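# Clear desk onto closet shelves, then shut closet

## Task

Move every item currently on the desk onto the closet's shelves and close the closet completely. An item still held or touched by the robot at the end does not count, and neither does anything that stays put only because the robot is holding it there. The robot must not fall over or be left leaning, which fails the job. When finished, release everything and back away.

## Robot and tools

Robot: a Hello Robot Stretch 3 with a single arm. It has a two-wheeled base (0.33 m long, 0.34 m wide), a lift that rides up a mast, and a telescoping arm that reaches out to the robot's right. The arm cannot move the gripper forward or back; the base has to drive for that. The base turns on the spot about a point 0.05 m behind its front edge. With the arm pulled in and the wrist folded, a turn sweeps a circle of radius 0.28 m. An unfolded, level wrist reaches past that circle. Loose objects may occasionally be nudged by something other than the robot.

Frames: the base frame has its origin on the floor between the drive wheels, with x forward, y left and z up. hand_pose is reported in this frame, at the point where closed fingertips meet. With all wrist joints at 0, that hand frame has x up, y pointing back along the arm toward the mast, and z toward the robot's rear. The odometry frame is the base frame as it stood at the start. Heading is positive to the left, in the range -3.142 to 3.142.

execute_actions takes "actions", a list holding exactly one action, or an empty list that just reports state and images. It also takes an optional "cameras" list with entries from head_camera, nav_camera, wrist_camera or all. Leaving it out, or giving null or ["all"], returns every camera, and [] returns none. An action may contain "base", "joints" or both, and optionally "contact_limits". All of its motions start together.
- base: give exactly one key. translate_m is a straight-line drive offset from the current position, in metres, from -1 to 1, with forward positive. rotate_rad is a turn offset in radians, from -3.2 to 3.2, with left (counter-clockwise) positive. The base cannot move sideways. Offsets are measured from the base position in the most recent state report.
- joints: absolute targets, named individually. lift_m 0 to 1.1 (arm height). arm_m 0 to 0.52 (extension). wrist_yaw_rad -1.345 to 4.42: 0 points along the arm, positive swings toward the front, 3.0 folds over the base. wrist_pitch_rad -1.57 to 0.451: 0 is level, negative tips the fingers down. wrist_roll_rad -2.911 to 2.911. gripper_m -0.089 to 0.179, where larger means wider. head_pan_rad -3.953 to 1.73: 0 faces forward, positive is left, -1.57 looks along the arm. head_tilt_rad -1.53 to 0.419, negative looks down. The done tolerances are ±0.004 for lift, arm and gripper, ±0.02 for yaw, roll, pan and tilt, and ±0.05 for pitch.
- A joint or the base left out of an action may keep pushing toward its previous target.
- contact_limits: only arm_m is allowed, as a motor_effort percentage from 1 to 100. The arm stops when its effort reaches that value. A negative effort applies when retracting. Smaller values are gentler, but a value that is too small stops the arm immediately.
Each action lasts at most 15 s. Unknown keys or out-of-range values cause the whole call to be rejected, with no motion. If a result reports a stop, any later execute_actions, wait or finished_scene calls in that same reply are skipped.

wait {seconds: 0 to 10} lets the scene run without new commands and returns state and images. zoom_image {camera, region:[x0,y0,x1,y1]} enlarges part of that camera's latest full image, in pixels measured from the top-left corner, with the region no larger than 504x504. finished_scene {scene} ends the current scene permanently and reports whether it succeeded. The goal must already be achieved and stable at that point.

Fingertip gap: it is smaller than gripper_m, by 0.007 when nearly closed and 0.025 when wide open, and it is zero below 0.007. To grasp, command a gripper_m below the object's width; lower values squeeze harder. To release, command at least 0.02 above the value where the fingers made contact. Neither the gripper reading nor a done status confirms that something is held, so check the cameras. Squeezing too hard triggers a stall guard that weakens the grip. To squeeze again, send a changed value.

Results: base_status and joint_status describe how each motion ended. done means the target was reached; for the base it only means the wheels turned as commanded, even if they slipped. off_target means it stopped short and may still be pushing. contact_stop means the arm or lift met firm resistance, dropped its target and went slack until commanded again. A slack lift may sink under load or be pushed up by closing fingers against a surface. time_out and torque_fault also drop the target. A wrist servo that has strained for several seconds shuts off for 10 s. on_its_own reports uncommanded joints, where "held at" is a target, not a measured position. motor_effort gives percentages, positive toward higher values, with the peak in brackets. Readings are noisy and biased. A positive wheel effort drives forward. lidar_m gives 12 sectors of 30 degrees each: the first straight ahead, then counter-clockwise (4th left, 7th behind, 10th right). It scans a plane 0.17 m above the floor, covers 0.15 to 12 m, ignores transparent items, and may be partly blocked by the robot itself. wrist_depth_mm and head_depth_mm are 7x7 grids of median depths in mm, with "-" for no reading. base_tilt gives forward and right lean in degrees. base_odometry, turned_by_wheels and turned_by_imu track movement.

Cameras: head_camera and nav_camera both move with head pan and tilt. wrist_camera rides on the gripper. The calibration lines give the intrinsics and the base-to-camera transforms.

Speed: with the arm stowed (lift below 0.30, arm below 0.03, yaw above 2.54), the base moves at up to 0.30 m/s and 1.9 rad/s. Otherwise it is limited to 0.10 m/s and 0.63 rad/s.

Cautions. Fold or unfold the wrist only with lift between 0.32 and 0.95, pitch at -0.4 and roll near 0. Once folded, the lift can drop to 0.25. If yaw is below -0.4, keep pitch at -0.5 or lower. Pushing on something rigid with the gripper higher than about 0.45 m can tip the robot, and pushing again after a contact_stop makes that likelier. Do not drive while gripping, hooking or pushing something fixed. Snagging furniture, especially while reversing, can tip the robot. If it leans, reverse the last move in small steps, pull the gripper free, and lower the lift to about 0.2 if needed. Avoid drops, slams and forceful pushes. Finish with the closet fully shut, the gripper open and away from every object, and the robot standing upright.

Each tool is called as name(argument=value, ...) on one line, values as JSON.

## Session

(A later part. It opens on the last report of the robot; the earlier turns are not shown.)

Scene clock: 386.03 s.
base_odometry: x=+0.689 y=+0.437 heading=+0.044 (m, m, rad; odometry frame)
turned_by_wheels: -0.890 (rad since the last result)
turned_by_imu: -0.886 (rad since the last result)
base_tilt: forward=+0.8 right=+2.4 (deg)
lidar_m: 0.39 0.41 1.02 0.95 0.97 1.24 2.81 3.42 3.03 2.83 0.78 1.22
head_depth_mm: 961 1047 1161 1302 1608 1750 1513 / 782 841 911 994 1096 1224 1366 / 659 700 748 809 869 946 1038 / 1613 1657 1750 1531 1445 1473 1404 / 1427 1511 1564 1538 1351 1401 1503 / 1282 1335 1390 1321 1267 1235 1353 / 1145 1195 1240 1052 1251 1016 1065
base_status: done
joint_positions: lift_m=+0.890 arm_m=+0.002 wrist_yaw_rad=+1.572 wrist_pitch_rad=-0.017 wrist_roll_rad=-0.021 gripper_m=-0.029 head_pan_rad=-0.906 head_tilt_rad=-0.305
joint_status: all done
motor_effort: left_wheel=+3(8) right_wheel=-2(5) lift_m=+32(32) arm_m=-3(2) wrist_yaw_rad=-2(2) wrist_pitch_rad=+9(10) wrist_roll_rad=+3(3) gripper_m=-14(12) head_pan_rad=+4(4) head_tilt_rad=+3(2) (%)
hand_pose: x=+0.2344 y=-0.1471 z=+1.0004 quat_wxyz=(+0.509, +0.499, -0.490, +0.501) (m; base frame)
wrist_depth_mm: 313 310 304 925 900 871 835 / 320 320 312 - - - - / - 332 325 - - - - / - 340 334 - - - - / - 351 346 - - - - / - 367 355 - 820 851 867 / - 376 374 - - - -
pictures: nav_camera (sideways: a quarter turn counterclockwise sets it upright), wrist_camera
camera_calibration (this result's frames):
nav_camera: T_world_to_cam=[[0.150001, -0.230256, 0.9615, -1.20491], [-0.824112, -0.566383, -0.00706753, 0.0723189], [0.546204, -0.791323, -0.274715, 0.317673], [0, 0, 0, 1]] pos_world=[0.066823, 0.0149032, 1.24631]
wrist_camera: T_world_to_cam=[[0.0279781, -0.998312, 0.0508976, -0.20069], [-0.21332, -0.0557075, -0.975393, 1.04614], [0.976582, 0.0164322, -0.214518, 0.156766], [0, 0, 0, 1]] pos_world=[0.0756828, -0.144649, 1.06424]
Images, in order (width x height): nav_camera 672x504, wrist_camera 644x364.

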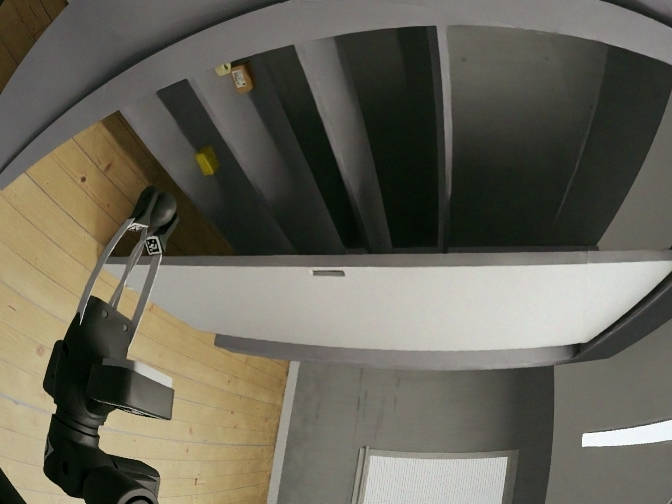

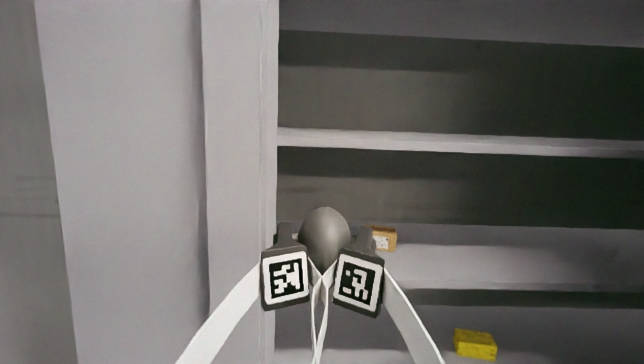

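execute_actions(actions=[{"joints":{"arm_m":0.45}}], cameras=["wrist_camera"])

Scene clock: 390.57 s.
base_odometry: x=+0.689 y=+0.437 heading=+0.044 (m, m, rad; odometry frame)
turned_by_wheels: +0.000 (rad since the last result)
turned_by_imu: +0.000 (rad since the last result)
base_tilt: forward=+0.8 right=+2.3 (deg)
lidar_m: 0.39 0.41 1.02 0.95 0.97 1.25 2.81 3.44 3.04 2.82 0.77 1.22
head_depth_mm: 960 1051 1165 1301 1435 1744 1506 / 779 838 909 995 1100 1221 1381 / 658 700 747 810 870 948 1041 / 1603 1673 1752 1545 1436 1474 1405 / 1420 1503 1555 1532 1343 1399 1503 / 1277 1329 1385 1319 1261 1242 1358 / 1147 1199 1235 1050 1255 1010 1062
base_status: not commanded
joint_positions: lift_m=+0.890 arm_m=+0.450 wrist_yaw_rad=+1.571 wrist_pitch_rad=-0.017 wrist_roll_rad=-0.021 gripper_m=-0.029 head_pan_rad=-0.906 head_tilt_rad=-0.305
joint_status: all done
motor_effort: left_wheel=+3(3) right_wheel=-2(1) lift_m=+32(32) arm_m=+2(0) wrist_yaw_rad=-1(1) wrist_pitch_rad=+10(10) wrist_roll_rad=+3(3) gripper_m=-14(13) head_pan_rad=+4(4) head_tilt_rad=+3(3) (%)
hand_pose: x=+0.2344 y=-0.5948 z=+1.0004 quat_wxyz=(+0.510, +0.499, -0.490, +0.501) (m; base frame)
wrist_depth_mm: 756 992 985 938 374 377 382 / 773 - - - 386 387 395 / 753 - - 927 400 399 404 / 772 - - - 414 414 419 / 791 954 924 - 425 429 432 / 767 - - - 439 444 447 / 781 978 990 962 457 458 467
pictures: wrist_camera
camera_calibration (this result's frames):
wrist_camera: T_world_to_cam=[[0.0266511, -0.998348, 0.0508975, -0.647386], [-0.213394, -0.0554238, -0.975393, 1.02138], [0.976603, 0.015134, -0.214519, 0.163346], [0, 0, 0, 1]] pos_world=[0.0756863, -0.59218, 1.06424]
Images, in order (width x height): wrist_camera 644x364.

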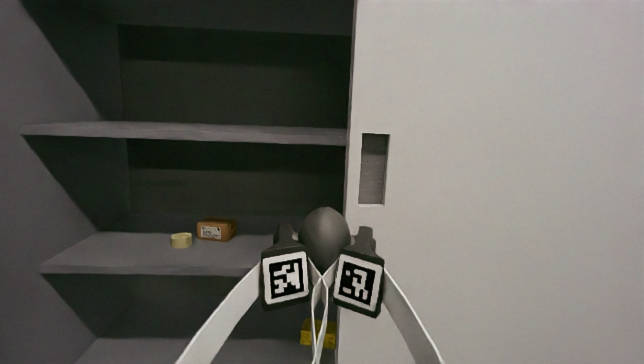

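execute_actions(actions=[{"base":{"translate_m":0.21},"joints":{"arm_m":0.513}}], cameras=["wrist_camera"])

Scene clock: 393.77 s.
base_odometry: x=+0.899 y=+0.446 heading=+0.044 (m, m, rad; odometry frame)
turned_by_wheels: +0.000 (rad since the last result)
turned_by_imu: -0.001 (rad since the last result)
base_tilt: forward=+0.9 right=+2.4 (deg)
lidar_m: 0.18 0.20 1.04 0.97 0.99 1.27 2.86 3.62 2.99 1.23 0.67 0.19
head_depth_mm: 538 557 587 623 680 805 972 / 1581 1654 1736 1670 1550 1552 781 / 1522 1620 1712 1357 1349 1407 1509 / 1320 1396 1457 1186 1268 1245 1368 / 1157 1216 1267 1058 1191 931 1031 / 1033 1084 1130 1058 1071 887 970 / 930 974 1009 1006 699 883 728
base_status: done
joint_positions: lift_m=+0.890 arm_m=+0.513 wrist_yaw_rad=+1.571 wrist_pitch_rad=-0.017 wrist_roll_rad=-0.021 gripper_m=-0.029 head_pan_rad=-0.906 head_tilt_rad=-0.305
joint_status: all done
motor_effort: left_wheel=+3(5) right_wheel=-2(4) lift_m=+32(33) arm_m=+2(3) wrist_yaw_rad=-1(1) wrist_pitch_rad=+10(10) wrist_roll_rad=+3(3) gripper_m=-13(13) head_pan_rad=+4(4) head_tilt_rad=+2(3) (%)
hand_pose: x=+0.2344 y=-0.6578 z=+1.0004 quat_wxyz=(+0.510, +0.499, -0.490, +0.501) (m; base frame)
wrist_depth_mm: 826 844 843 179 181 183 185 / 857 863 882 185 187 189 191 / 787 703 509 190 192 195 197 / 863 920 920 207 199 202 204 / 825 930 905 - 206 208 210 / 662 664 680 - 214 216 218 / 800 893 566 218 220 224 227
pictures: wrist_camera
camera_calibration (this result's frames):
wrist_camera: T_world_to_cam=[[0.0266513, -0.998348, 0.0508976, -0.710279], [-0.213394, -0.055424, -0.975393, 1.01789], [0.976603, 0.0151342, -0.214519, 0.164299], [0, 0, 0, 1]] pos_world=[0.0756862, -0.655177, 1.06424]
Images, in order (width x height): wrist_camera 644x364.

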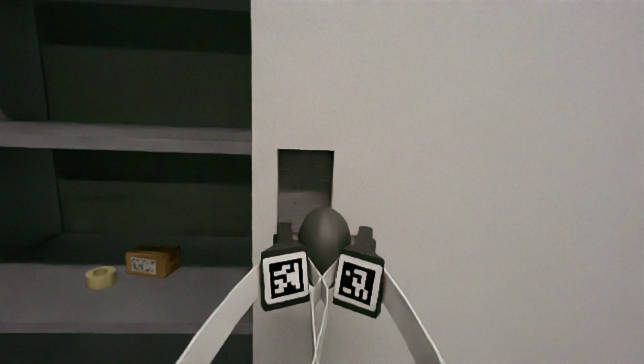

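execute_actions(actions=[{"joints":{"arm_m":0.503}}], cameras=[])

execute_actions(actions=[{"base":{"translate_m":0.03}}], cameras=[])

execute_actions(actions=[{"joints":{"arm_m":0.0},"contact_limits":{"arm_m":27}}], cameras=["wrist_camera","nav_camera"])

Scene clock: 395.80 s.
base_odometry: x=+0.899 y=+0.446 heading=+0.044 (m, m, rad; odometry frame)
turned_by_wheels: +0.000 (rad since the last result)
turned_by_imu: +0.000 (rad since the last result)
base_tilt: forward=+0.8 right=+2.4 (deg)
lidar_m: 0.18 0.20 1.04 0.97 0.99 1.27 2.86 3.62 3.00 1.23 0.67 0.19
head_depth_mm: 539 557 586 624 681 803 968 / 1575 1650 1719 1692 1553 1546 779 / 1536 1621 1720 1362 1352 1407 1502 / 1322 1394 1462 1186 1270 1241 1365 / 1157 1215 1261 1062 1194 930 1034 / 1033 1078 1125 1058 1069 887 972 / 935 973 1009 1010 698 886 726
base_status: not commanded
joint_positions: lift_m=+0.890 arm_m=+0.503 wrist_yaw_rad=+1.571 wrist_pitch_rad=-0.017 wrist_roll_rad=-0.021 gripper_m=-0.029 head_pan_rad=-0.906 head_tilt_rad=-0.305
joint_status: all done
motor_effort: left_wheel=+3(3) right_wheel=-2(3) lift_m=+32(32) arm_m=-2(2) wrist_yaw_rad=-1(0) wrist_pitch_rad=+10(10) wrist_roll_rad=+3(3) gripper_m=-14(13) head_pan_rad=+4(4) head_tilt_rad=+4(2) (%)
hand_pose: x=+0.2344 y=-0.6483 z=+1.0004 quat_wxyz=(+0.510, +0.499, -0.490, +0.501) (m; base frame)
wrist_depth_mm: 821 851 836 178 180 182 184 / 844 868 879 183 186 188 190 / 769 709 729 190 192 194 196 / 851 921 914 206 198 200 203 / 827 936 954 - 204 207 209 / 659 659 697 - 212 214 217 / 790 897 592 217 219 222 225
pictures: none
No camera images: the call's "cameras" was empty. Leave "cameras" out to get every camera's image.

Scene clock: 397.07 s.
base_odometry: x=+0.928 y=+0.448 heading=+0.043 (m, m, rad; odometry frame)
turned_by_wheels: -0.001 (rad since the last result)
turned_by_imu: -0.003 (rad since the last result)
base_tilt: forward=+0.8 right=+2.4 (deg)
lidar_m: 0.15 0.17 1.04 0.97 0.99 1.26 2.84 3.65 3.00 1.09 0.66 0.16
head_depth_mm: 1479 1531 1578 608 645 693 836 / 1586 1645 1725 1669 1618 1805 1462 / 1497 1575 1684 1363 1273 1353 1463 / 1281 1350 1417 1074 1260 1194 1113 / 1126 1185 1233 1068 1127 924 1019 / 1009 1050 1093 1062 755 888 936 / 906 945 977 977 658 884 704
base_status: done
joint_positions: lift_m=+0.890 arm_m=+0.503 wrist_yaw_rad=+1.575 wrist_pitch_rad=-0.018 wrist_roll_rad=-0.021 gripper_m=-0.029 head_pan_rad=-0.906 head_tilt_rad=-0.305
joint_status: not commanded
on_its_own: left_wheel is at rest, and its effort (-20) is outside its rest range (-18 to +18); right_wheel is at rest, and its effort (+30) is outside its rest range (-18 to +18)
motor_effort: left_wheel=-20(21) right_wheel=+30(30) lift_m=+32(32) arm_m=-2(2) wrist_yaw_rad=-3(5) wrist_pitch_rad=+11(10) wrist_roll_rad=+3(3) gripper_m=-12(14) head_pan_rad=+5(4) head_tilt_rad=+2(3) (%)
hand_pose: x=+0.2344 y=-0.6472 z=+1.0001 quat_wxyz=(+0.509, +0.500, -0.489, +0.502) (m; base frame)
wrist_depth_mm: 809 831 815 156 157 159 161 / 838 836 862 160 162 164 166 / 739 661 712 166 167 169 171 / 864 903 911 182 173 175 177 / 818 914 925 - 178 181 183 / 662 673 694 - 185 187 190 / 566 572 558 189 192 194 197
pictures: none
No camera images: the call's "cameras" was empty. Leave "cameras" out to get every camera's image.

Scene clock: 402.17 s.
base_odometry: x=+0.928 y=+0.448 heading=+0.043 (m, m, rad; odometry frame)
turned_by_wheels: +0.000 (rad since the last result)
turned_by_imu: -0.364 (rad since the last result)
base_tilt: forward=+0.7 right=+2.6 (deg)
lidar_m: 1.04 - 0.15 1.00 0.99 1.04 1.50 3.94 3.69 2.85 0.44 0.29
head_depth_mm: 2326 2425 2579 2691 2794 1958 1504 / 1336 1435 2578 2771 2648 1965 1495 / 636 698 768 860 969 1124 1416 / 411 435 463 495 530 572 620 / 311 318 331 347 364 382 404 / - - - 292 296 295 308 / - - - - 1124 785 940
base_status: not commanded
joint_positions: lift_m=+0.890 arm_m=+0.003 wrist_yaw_rad=+1.466 wrist_pitch_rad=-0.029 wrist_roll_rad=-0.020 gripper_m=-0.029 head_pan_rad=-0.906 head_tilt_rad=-0.303
joint_status: all done
joint sent to its limit — the command would take arm_m past its lower limit, so that joint was sent only as far as its limit.
on_its_own: right_wheel is at rest, and its effort (+28) is outside its rest range (-18 to +18); wrist_yaw_rad is at rest, and its effort (+89) is outside its rest range (-12 to +12)
motor_effort: left_wheel=-7(55) right_wheel=+28(32) lift_m=+32(32) arm_m=-8(8) wrist_yaw_rad=+89(91) wrist_pitch_rad=+17(20) wrist_roll_rad=+3(3) gripper_m=-22(25) head_pan_rad=+4(4) head_tilt_rad=+2(3) (%)
contact_limits: arm_m 27 (drawing in: default 17, maximum 27; extending or still: default 22, maximum 36)
hand_pose: x=+0.2327 y=-0.1748 z=+0.9972 quat_wxyz=(+0.538, +0.476, -0.513, +0.470) (m; base frame)
wrist_depth_mm: 651 728 802 162 179 217 274 / 662 736 830 167 187 227 290 / 498 560 643 173 196 240 311 / 695 772 892 190 205 253 336 / 724 801 876 194 218 268 363 / 650 657 663 - 241 287 394 / 504 512 573 203 230 307 431
pictures: nav_camera (sideways: a quarter turn counterclockwise sets it upright), wrist_camera
camera_calibration (this result's frames):
nav_camera: T_world_to_cam=[[0.148933, -0.228813, 0.96201, -1.20557], [-0.824, -0.566544, -0.00718492, 0.072471], [0.546665, -0.791627, -0.272919, 0.315333], [0, 0, 0, 1]] pos_world=[0.0668844, 0.0148326, 1.24636]
wrist_camera: T_world_to_cam=[[-0.0769194, -0.99579, 0.0498611, -0.202243], [-0.230019, -0.0309369, -0.972694, 1.04663], [0.970141, -0.0862881, -0.226671, 0.153939], [0, 0, 0, 1]] pos_world=[0.0758467, -0.155729, 1.06303]
Images, in order (width x height): nav_camera 672x504, wrist_camera 644x364.

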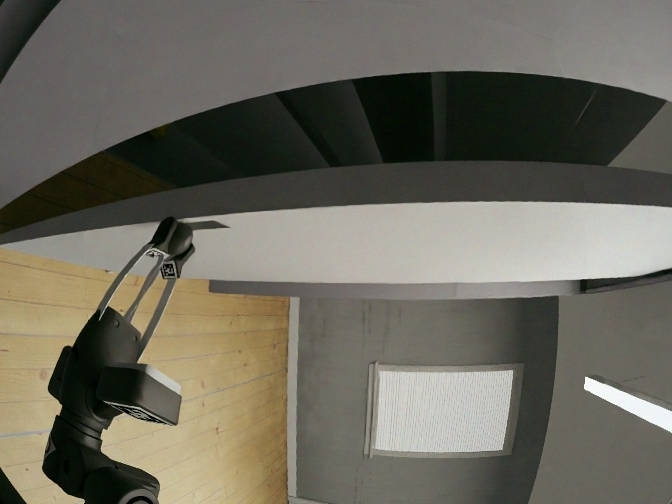

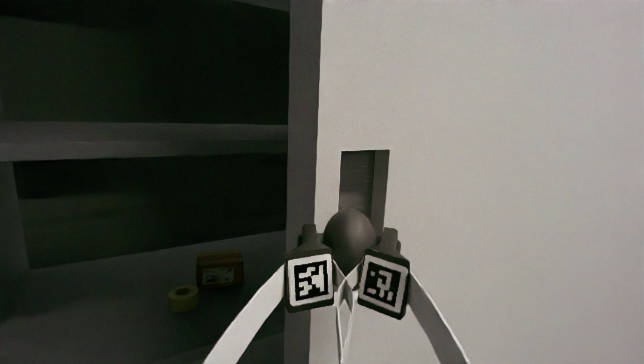

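execute_actions(actions=[{"base":{"translate_m":-0.2}}], cameras=[])

execute_actions(actions=[{"base":{"rotate_rad":1.93},"joints":{"wrist_yaw_rad":1.57}}], cameras=[])

execute_actions(actions=[{"base":{"translate_m":0.3}}], cameras=[])

execute_actions(actions=[{"base":{"rotate_rad":-1.57}}], cameras=["wrist_camera","nav_camera"])

Scene clock: 406.27 s.
base_odometry: x=+0.729 y=+0.439 heading=+0.043 (m, m, rad; odometry frame)
turned_by_wheels: +0.000 (rad since the last result)
turned_by_imu: -0.002 (rad since the last result)
base_tilt: forward=+0.8 right=+2.3 (deg)
lidar_m: 0.31 0.30 1.10 0.92 0.91 0.95 1.36 3.76 3.56 2.95 0.99 0.47
head_depth_mm: 2398 2507 2614 2804 2796 1973 1508 / 2453 2592 2744 2860 2820 1970 1514 / 1463 1557 1660 2871 2494 1918 1506 / 963 1022 1256 1347 1439 1560 1414 / 709 742 775 813 852 901 958 / 562 582 604 626 650 675 699 / 464 478 494 508 524 540 557
base_status: done
joint_positions: lift_m=+0.890 arm_m=+0.002 wrist_yaw_rad=+1.448 wrist_pitch_rad=-0.024 wrist_roll_rad=-0.020 gripper_m=-0.029 head_pan_rad=-0.906 head_tilt_rad=-0.303
joint_status: not commanded
on_its_own: wrist_yaw_rad is held at +1.449, not at your +1.570, by its stall guard, which is not easing now
motor_effort: left_wheel=+1(18) right_wheel=+1(25) lift_m=+33(32) arm_m=-1(8) wrist_yaw_rad=+1(89) wrist_pitch_rad=+14(17) wrist_roll_rad=+3(3) gripper_m=-13(24) head_pan_rad=+3(4) head_tilt_rad=+2(2) (%)
hand_pose: x=+0.2323 y=-0.1785 z=+0.9985 quat_wxyz=(+0.541, +0.470, -0.518, +0.467) (m; base frame)
wrist_depth_mm: 217 846 946 357 399 486 620 / 222 882 - 370 418 517 673 / 228 642 988 383 435 544 704 / 232 946 - 397 457 571 755 / 239 858 932 - 481 604 950 / 246 628 755 - 521 641 - / 254 877 - 442 524 684 -
pictures: none
No camera images: the call's "cameras" was empty. Leave "cameras" out to get every camera's image.

Scene clock: 410.27 s.
base_odometry: x=+0.729 y=+0.439 heading=+1.973 (m, m, rad; odometry frame)
turned_by_wheels: +1.930 (rad since the last result)
turned_by_imu: +1.920 (rad since the last result)
base_tilt: forward=+0.7 right=+2.5 (deg)
lidar_m: 0.90 0.91 1.16 2.57 3.82 3.10 1.89 0.50 0.31 0.30 1.05 0.96
head_depth_mm: 898 934 972 1019 1064 1117 1179 / 957 999 1043 1094 1155 1214 1278 / 1025 1072 1124 1188 1256 1325 1379 / 1100 1159 1232 1295 1369 1455 1462 / 1119 1182 1237 1310 1378 1463 1461 / 998 1044 1091 1144 1199 1266 1334 / 899 941 975 1023 1060 1108 1163
base_status: done
joint_positions: lift_m=+0.890 arm_m=+0.002 wrist_yaw_rad=+1.568 wrist_pitch_rad=-0.024 wrist_roll_rad=-0.020 gripper_m=-0.029 head_pan_rad=-0.906 head_tilt_rad=-0.303
joint_status: all done
motor_effort: left_wheel=-1(6) right_wheel=+2(6) lift_m=+33(32) arm_m=-2(2) wrist_yaw_rad=+2(2) wrist_pitch_rad=+14(14) wrist_roll_rad=+3(2) gripper_m=-14(14) head_pan_rad=+4(3) head_tilt_rad=+2(3) (%)
hand_pose: x=+0.2342 y=-0.1480 z=+0.9986 quat_wxyz=(+0.512, +0.500, -0.489, +0.498) (m; base frame)
wrist_depth_mm: 756 768 763 772 786 795 819 / 774 784 793 807 817 833 832 / 792 809 826 829 841 855 866 / 832 848 851 869 873 894 912 / 849 865 872 - 913 918 928 / 881 902 904 - 948 957 958 / 905 924 944 946 975 989 992
pictures: none
No camera images: the call's "cameras" was empty. Leave "cameras" out to get every camera's image.

Scene clock: 414.57 s.
base_odometry: x=+0.611 y=+0.715 heading=+1.973 (m, m, rad; odometry frame)
turned_by_wheels: +0.000 (rad since the last result)
turned_by_imu: -0.001 (rad since the last result)
base_tilt: forward=+0.8 right=+2.4 (deg)
lidar_m: 0.60 0.61 0.77 1.71 3.83 3.42 1.98 0.43 0.37 0.73 0.94 0.64
head_depth_mm: 865 907 944 985 1036 1088 1139 / 925 970 1013 1068 1118 1176 1245 / 957 1011 1070 1128 1197 1281 1354 / 835 882 933 992 1059 1140 1223 / 735 771 809 853 903 956 1016 / 654 684 714 751 785 827 869 / 589 614 639 665 694 725 761
base_status: done
joint_positions: lift_m=+0.890 arm_m=+0.002 wrist_yaw_rad=+1.568 wrist_pitch_rad=-0.024 wrist_roll_rad=-0.020 gripper_m=-0.029 head_pan_rad=-0.906 head_tilt_rad=-0.303
joint_status: not commanded
motor_effort: left_wheel=-1(3) right_wheel=+3(6) lift_m=+32(32) arm_m=-1(1) wrist_yaw_rad=+2(2) wrist_pitch_rad=+14(14) wrist_roll_rad=+3(3) gripper_m=-14(13) head_pan_rad=+4(4) head_tilt_rad=+2(2) (%)
hand_pose: x=+0.2342 y=-0.1480 z=+0.9986 quat_wxyz=(+0.512, +0.500, -0.489, +0.498) (m; base frame)
wrist_depth_mm: 477 489 494 500 507 515 516 / 495 500 511 515 522 534 534 / 511 517 522 532 542 545 553 / 529 536 543 552 561 566 574 / 543 550 562 - 575 587 595 / 568 569 578 - 601 612 617 / 584 587 608 612 623 637 650
pictures: none
No camera images: the call's "cameras" was empty. Leave "cameras" out to get every camera's image.

Scene clock: 418.03 s.
base_odometry: x=+0.611 y=+0.715 heading=+0.403 (m, m, rad; odometry frame)
turned_by_wheels: -1.570 (rad since the last result)
turned_by_imu: -1.562 (rad since the last result)
base_tilt: forward=+0.9 right=+2.3 (deg)
lidar_m: 0.73 0.94 0.64 0.60 0.60 0.77 1.71 3.70 3.42 1.99 0.43 0.37
head_depth_mm: 651 715 794 888 1015 1189 1375 / 582 611 652 687 750 829 943 / 392 416 444 478 517 772 819 / 357 377 399 425 453 486 526 / 313 329 346 365 386 409 435 / 288 302 319 339 362 391 426 / 307 327 350 378 409 448 496
base_status: done
joint_positions: lift_m=+0.890 arm_m=+0.002 wrist_yaw_rad=+1.568 wrist_pitch_rad=-0.024 wrist_roll_rad=-0.020 gripper_m=-0.029 head_pan_rad=-0.906 head_tilt_rad=-0.303
joint_status: not commanded
motor_effort: left_wheel=+3(8) right_wheel=-2(4) lift_m=+32(33) arm_m=-2(2) wrist_yaw_rad=+2(2) wrist_pitch_rad=+14(14) wrist_roll_rad=+3(3) gripper_m=-13(14) head_pan_rad=+4(4) head_tilt_rad=+1(2) (%)
hand_pose: x=+0.2342 y=-0.1480 z=+0.9986 quat_wxyz=(+0.512, +0.500, -0.489, +0.498) (m; base frame)
wrist_depth_mm: 850 861 881 888 317 201 203 / 896 889 920 905 314 207 211 / 911 914 931 941 311 214 216 / 938 966 951 969 306 221 224 / 958 994 - - 302 227 233 / 997 - - - 267 237 241 / - - - - 329 247 251
pictures: nav_camera (sideways: a quarter turn counterclockwise sets it upright), wrist_camera
camera_calibration (this result's frames):
nav_camera: T_world_to_cam=[[0.148933, -0.228813, 0.96201, -1.20557], [-0.824, -0.566544, -0.00718491, 0.072471], [0.546665, -0.791626, -0.272919, 0.315333], [0, 0, 0, 1]] pos_world=[0.0668844, 0.0148326, 1.24636]
wrist_camera: T_world_to_cam=[[0.0245064, -0.998445, 0.050069, -0.199877], [-0.220435, -0.0542483, -0.973892, 1.04466], [0.975094, 0.0128296, -0.221422, 0.163305], [0, 0, 0, 1]] pos_world=[0.0759406, -0.144991, 1.06355]
Images, in order (width x height): nav_camera 672x504, wrist_camera 644x364.

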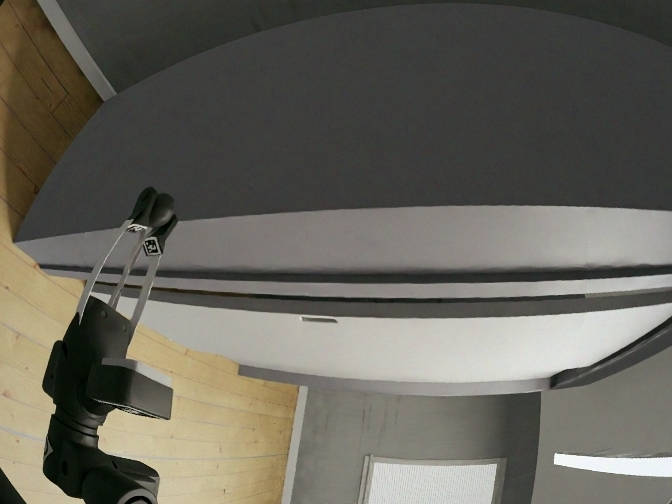

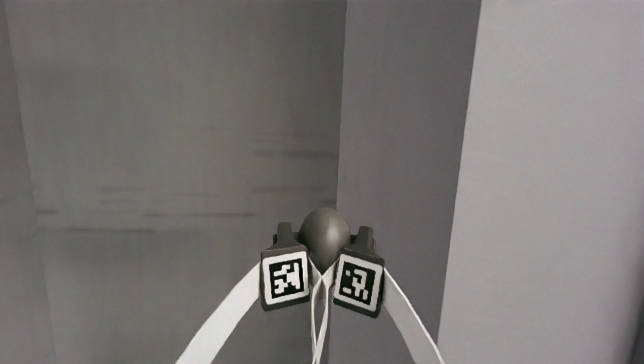

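execute_actions(actions=[{"base":{"translate_m":-0.05}}], cameras=[])

execute_actions(actions=[{"joints":{"arm_m":0.45}}], cameras=["wrist_camera"])

Scene clock: 420.23 s.
base_odometry: x=+0.565 y=+0.695 heading=+0.403 (m, m, rad; odometry frame)
turned_by_wheels: +0.000 (rad since the last result)
turned_by_imu: +0.000 (rad since the last result)
base_tilt: forward=+0.7 right=+2.4 (deg)
lidar_m: 0.74 0.94 0.63 0.59 0.60 0.76 1.70 3.63 3.44 2.00 0.51 0.41
head_depth_mm: 779 854 949 1061 1215 1416 1469 / 629 677 735 802 885 987 1122 / 1720 1771 1852 1246 780 836 894 / 416 439 466 494 525 564 606 / 378 397 417 441 466 493 525 / 337 352 368 386 404 429 460 / 316 336 359 386 419 458 507
base_status: done
joint_positions: lift_m=+0.890 arm_m=+0.002 wrist_yaw_rad=+1.568 wrist_pitch_rad=-0.024 wrist_roll_rad=-0.020 gripper_m=-0.029 head_pan_rad=-0.906 head_tilt_rad=-0.303
joint_status: not commanded
motor_effort: left_wheel=+3(5) right_wheel=-2(5) lift_m=+32(32) arm_m=-2(2) wrist_yaw_rad=+2(2) wrist_pitch_rad=+14(14) wrist_roll_rad=+3(3) gripper_m=-13(13) head_pan_rad=+4(4) head_tilt_rad=+2(2) (%)
hand_pose: x=+0.2342 y=-0.1480 z=+0.9986 quat_wxyz=(+0.512, +0.500, -0.489, +0.498) (m; base frame)
wrist_depth_mm: 904 913 921 948 336 248 251 / 908 944 955 952 331 255 259 / 959 977 985 985 326 263 268 / 987 - - - 321 274 276 / 986 - - - 317 285 283 / 987 - - - 295 293 294 / 997 - - - 344 304 300
pictures: none
No camera images: the call's "cameras" was empty. Leave "cameras" out to get every camera's image.

Scene clock: 424.70 s.
base_odometry: x=+0.565 y=+0.695 heading=+0.403 (m, m, rad; odometry frame)
turned_by_wheels: +0.000 (rad since the last result)
turned_by_imu: +0.000 (rad since the last result)
base_tilt: forward=+0.8 right=+2.4 (deg)
lidar_m: 0.74 0.94 0.63 0.59 0.60 0.76 1.69 3.66 3.42 2.00 0.51 0.41
head_depth_mm: 779 854 948 1061 1175 1418 1459 / 629 678 737 803 886 990 1126 / 1702 1781 1871 1209 781 840 890 / 416 440 465 494 526 564 604 / 378 397 417 440 465 494 526 / 337 352 368 386 404 429 460 / 317 334 358 386 419 458 507
base_status: not commanded
joint_positions: lift_m=+0.890 arm_m=+0.450 wrist_yaw_rad=+1.568 wrist_pitch_rad=-0.024 wrist_roll_rad=-0.020 gripper_m=-0.029 head_pan_rad=-0.906 head_tilt_rad=-0.303
joint_status: all done
motor_effort: left_wheel=+3(3) right_wheel=-2(1) lift_m=+32(33) arm_m=+1(2) wrist_yaw_rad=+2(2) wrist_pitch_rad=+14(14) wrist_roll_rad=+3(3) gripper_m=-13(14) head_pan_rad=+3(4) head_tilt_rad=+2(1) (%)
hand_pose: x=+0.2342 y=-0.5954 z=+0.9986 quat_wxyz=(+0.512, +0.500, -0.489, +0.499) (m; base frame)
wrist_depth_mm: 270 268 858 969 302 307 312 / 279 272 996 - 311 317 321 / 289 282 756 - 322 328 328 / 297 291 - - 336 339 343 / 308 301 888 - 347 350 356 / 319 308 712 - 357 363 368 / 328 322 941 954 370 375 381
pictures: wrist_camera
camera_calibration (this result's frames):
wrist_camera: T_world_to_cam=[[0.0247474, -0.998439, 0.0500691, -0.646644], [-0.220421, -0.0543015, -0.973892, 1.02036], [0.975091, 0.013065, -0.221421, 0.169185], [0, 0, 0, 1]] pos_world=[0.07594, -0.592438, 1.06355]
Images, in order (width x height): wrist_camera 644x364.

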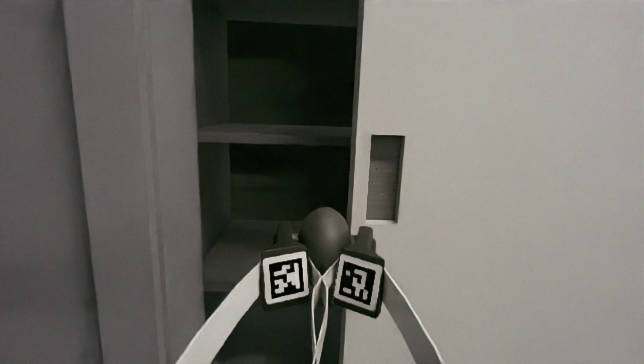

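execute_actions(actions=[{"base":{"translate_m":0.135},"joints":{"arm_m":0.507}}], cameras=["wrist_camera"])

Scene clock: 427.97 s.
base_odometry: x=+0.689 y=+0.748 heading=+0.403 (m, m, rad; odometry frame)
turned_by_wheels: +0.000 (rad since the last result)
turned_by_imu: -0.001 (rad since the last result)
base_tilt: forward=+0.8 right=+2.3 (deg)
lidar_m: 0.70 0.94 0.65 0.60 0.61 0.78 1.73 3.77 3.41 1.26 0.31 0.32
head_depth_mm: 362 539 580 624 678 801 974 / 321 342 366 392 423 461 524 / 286 296 308 330 356 389 427 / - - - 290 297 318 343 / - - 284 293 310 333 359 / - 289 301 322 346 375 409 / 296 313 336 362 392 430 475
base_status: done
joint_positions: lift_m=+0.890 arm_m=+0.507 wrist_yaw_rad=+1.568 wrist_pitch_rad=-0.024 wrist_roll_rad=-0.020 gripper_m=-0.029 head_pan_rad=-0.906 head_tilt_rad=-0.303
joint_status: all done
motor_effort: left_wheel=+3(6) right_wheel=-2(4) lift_m=+32(32) arm_m=+1(3) wrist_yaw_rad=+1(2) wrist_pitch_rad=+14(14) wrist_roll_rad=+3(3) gripper_m=-14(13) head_pan_rad=+3(4) head_tilt_rad=+2(2) (%)
hand_pose: x=+0.2342 y=-0.6524 z=+0.9986 quat_wxyz=(+0.512, +0.500, -0.489, +0.499) (m; base frame)
wrist_depth_mm: 401 582 840 178 180 183 185 / 403 596 863 183 185 188 191 / 275 558 665 189 192 195 198 / 277 609 933 206 199 202 205 / 277 611 902 - 205 209 212 / 278 602 696 - 213 217 220 / 281 566 580 218 220 225 229
pictures: wrist_camera
camera_calibration (this result's frames):
wrist_camera: T_world_to_cam=[[0.0247753, -0.998438, 0.0500691, -0.703546], [-0.220419, -0.0543077, -0.973892, 1.01726], [0.975091, 0.0130923, -0.22142, 0.169947], [0, 0, 0, 1]] pos_world=[0.07594, -0.649427, 1.06355]
Images, in order (width x height): wrist_camera 644x364.

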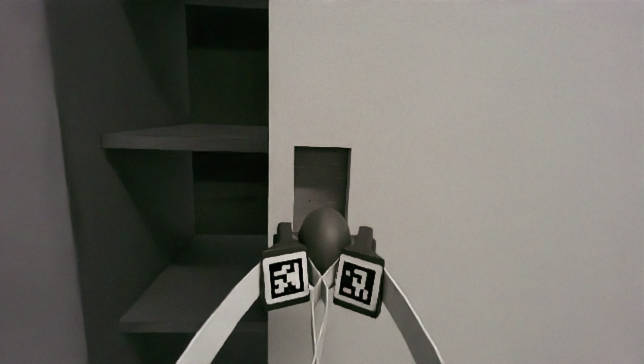

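execute_actions(actions=[{"base":{"translate_m":0.028}}], cameras=[])

execute_actions(actions=[{"joints":{"arm_m":0.25},"contact_limits":{"arm_m":27}}], cameras=["wrist_camera"])

Scene clock: 429.33 s.
base_odometry: x=+0.715 y=+0.759 heading=+0.402 (m, m, rad; odometry frame)
turned_by_wheels: -0.001 (rad since the last result)
turned_by_imu: -0.002 (rad since the last result)
base_tilt: forward=+0.7 right=+2.4 (deg)
lidar_m: 0.69 0.91 0.65 0.61 0.62 0.79 1.73 3.77 3.44 1.11 0.29 0.32
head_depth_mm: 315 337 362 403 621 699 838 / 287 299 315 341 376 413 454 / - - - 292 303 322 354 / - - - - 286 295 315 / - - - 290 305 327 353 / - 286 297 317 341 369 401 / 292 308 330 356 386 423 467
base_status: done
joint_positions: lift_m=+0.890 arm_m=+0.507 wrist_yaw_rad=+1.572 wrist_pitch_rad=-0.024 wrist_roll_rad=-0.020 gripper_m=-0.029 head_pan_rad=-0.906 head_tilt_rad=-0.303
joint_status: not commanded
on_its_own: right_wheel is at rest, and its effort (+19) is outside its rest range (-18 to +18)
motor_effort: left_wheel=-11(12) right_wheel=+19(19) lift_m=+33(32) arm_m=+2(2) wrist_yaw_rad=-2(1) wrist_pitch_rad=+14(14) wrist_roll_rad=+3(3) gripper_m=-14(13) head_pan_rad=+4(4) head_tilt_rad=+2(2) (%)
hand_pose: x=+0.2342 y=-0.6515 z=+0.9986 quat_wxyz=(+0.511, +0.501, -0.488, +0.499) (m; base frame)
wrist_depth_mm: 395 595 819 155 157 159 162 / 408 598 832 160 162 165 167 / 408 521 646 165 167 170 173 / 415 607 908 183 173 176 179 / 415 612 907 - 179 182 186 / 416 595 694 - 186 190 192 / 285 542 553 190 194 197 200
pictures: none
No camera images: the call's "cameras" was empty. Leave "cameras" out to get every camera's image.

Scene clock: 434.97 s.
base_odometry: x=+0.715 y=+0.759 heading=+0.403 (m, m, rad; odometry frame)
turned_by_wheels: +0.001 (rad since the last result)
turned_by_imu: -0.136 (rad since the last result)
base_tilt: forward=+0.9 right=+2.3 (deg)
lidar_m: 0.51 0.88 0.70 0.61 0.61 0.72 1.28 3.80 3.64 3.18 0.28 0.28
head_depth_mm: 552 626 725 863 1070 1752 1460 / 316 336 362 400 583 633 796 / - 299 310 324 353 389 433 / - - - - 292 302 315 / - - - - - 287 304 / - - - - 289 307 333 / - - - 291 311 338 369
base_status: not commanded
joint_positions: lift_m=+0.890 arm_m=+0.250 wrist_yaw_rad=+1.420 wrist_pitch_rad=-0.021 wrist_roll_rad=-0.020 gripper_m=-0.029 head_pan_rad=-0.906 head_tilt_rad=-0.303
joint_status: all done
on_its_own: wrist_yaw_rad is held at +1.419, not at your +1.570, by its stall guard, which is not easing now
motor_effort: left_wheel=+1(41) right_wheel=+0(27) lift_m=+33(32) arm_m=-2(8) wrist_yaw_rad=+0(97) wrist_pitch_rad=+12(20) wrist_roll_rad=+2(3) gripper_m=-14(25) head_pan_rad=+4(3) head_tilt_rad=+2(1) (%)
contact_limits: arm_m 27 (drawing in: default 17, maximum 27; extending or still: default 22, maximum 36)
hand_pose: x=+0.2314 y=-0.4336 z=+0.9994 quat_wxyz=(+0.547, +0.462, -0.525, +0.460) (m; base frame)
wrist_depth_mm: 127 126 133 173 191 212 238 / 130 132 136 179 198 220 247 / 133 137 141 186 205 230 261 / 137 141 145 203 213 240 273 / 141 145 150 - 222 250 288 / 145 151 153 - 235 263 304 / 149 156 163 215 241 276 320
pictures: wrist_camera
camera_calibration (this result's frames):
wrist_camera: T_world_to_cam=[[-0.122911, -0.991156, 0.0500299, -0.447744], [-0.223069, -0.0215302, -0.974565, 1.04477], [0.967023, -0.130945, -0.21845, 0.106432], [0, 0, 0, 1]] pos_world=[0.0751019, -0.407353, 1.06385]
Images, in order (width x height): wrist_camera 644x364.

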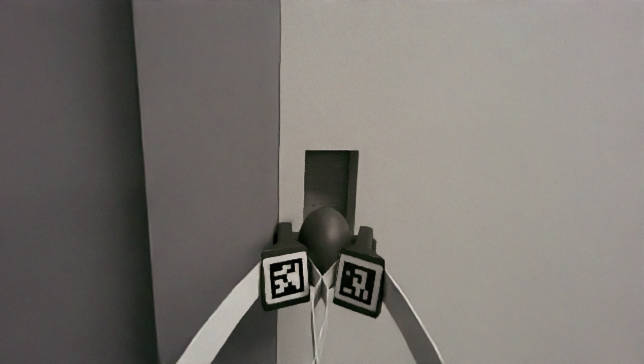

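Closed. Back away.

execute_actions(actions=[{"base":{"translate_m":-0.2}}], cameras=[])

finished_scene(scene=1)

Scene clock: 439.63 s.
base_odometry: x=+0.531 y=+0.681 heading=+0.403 (m, m, rad; odometry frame)
turned_by_wheels: +0.000 (rad since the last result)
turned_by_imu: +0.000 (rad since the last result)
base_tilt: forward=+0.9 right=+2.3 (deg)
lidar_m: 0.61 1.07 0.64 0.56 0.56 0.66 1.19 3.64 3.67 3.23 0.67 0.44
head_depth_mm: 1560 1723 1853 1997 2511 2050 1515 / 957 1045 1149 1473 1659 1741 1517 / 734 789 848 915 999 1092 1215 / 597 632 669 712 757 816 882 / 456 478 503 528 559 596 639 / 413 431 449 469 490 514 540 / 362 376 391 406 422 444 475
base_status: done
joint_positions: lift_m=+0.890 arm_m=+0.250 wrist_yaw_rad=+1.420 wrist_pitch_rad=-0.021 wrist_roll_rad=-0.020 gripper_m=-0.029 head_pan_rad=-0.906 head_tilt_rad=-0.303
joint_status: not commanded
on_its_own: wrist_yaw_rad is held at +1.419, not at your +1.570, by its stall guard, which is not easing now
motor_effort: left_wheel=+2(3) right_wheel=-1(6) lift_m=+33(32) arm_m=-2(3) wrist_yaw_rad=+0(0) wrist_pitch_rad=+12(12) wrist_roll_rad=+2(3) gripper_m=-13(14) head_pan_rad=+4(4) head_tilt_rad=+2(2) (%)
hand_pose: x=+0.2314 y=-0.4338 z=+0.9994 quat_wxyz=(+0.547, +0.462, -0.526, +0.460) (m; base frame)
wrist_depth_mm: 282 296 316 367 404 448 505 / 292 306 323 379 420 466 531 / 304 314 333 396 432 483 553 / 882 322 344 411 450 508 586 / 935 333 358 - 465 532 607 / 947 345 367 - 495 558 640 / 998 357 389 454 510 586 685
pictures: none
No camera images: the call's "cameras" was empty. Leave "cameras" out to get every camera's image.

The scene is finished: the task was done.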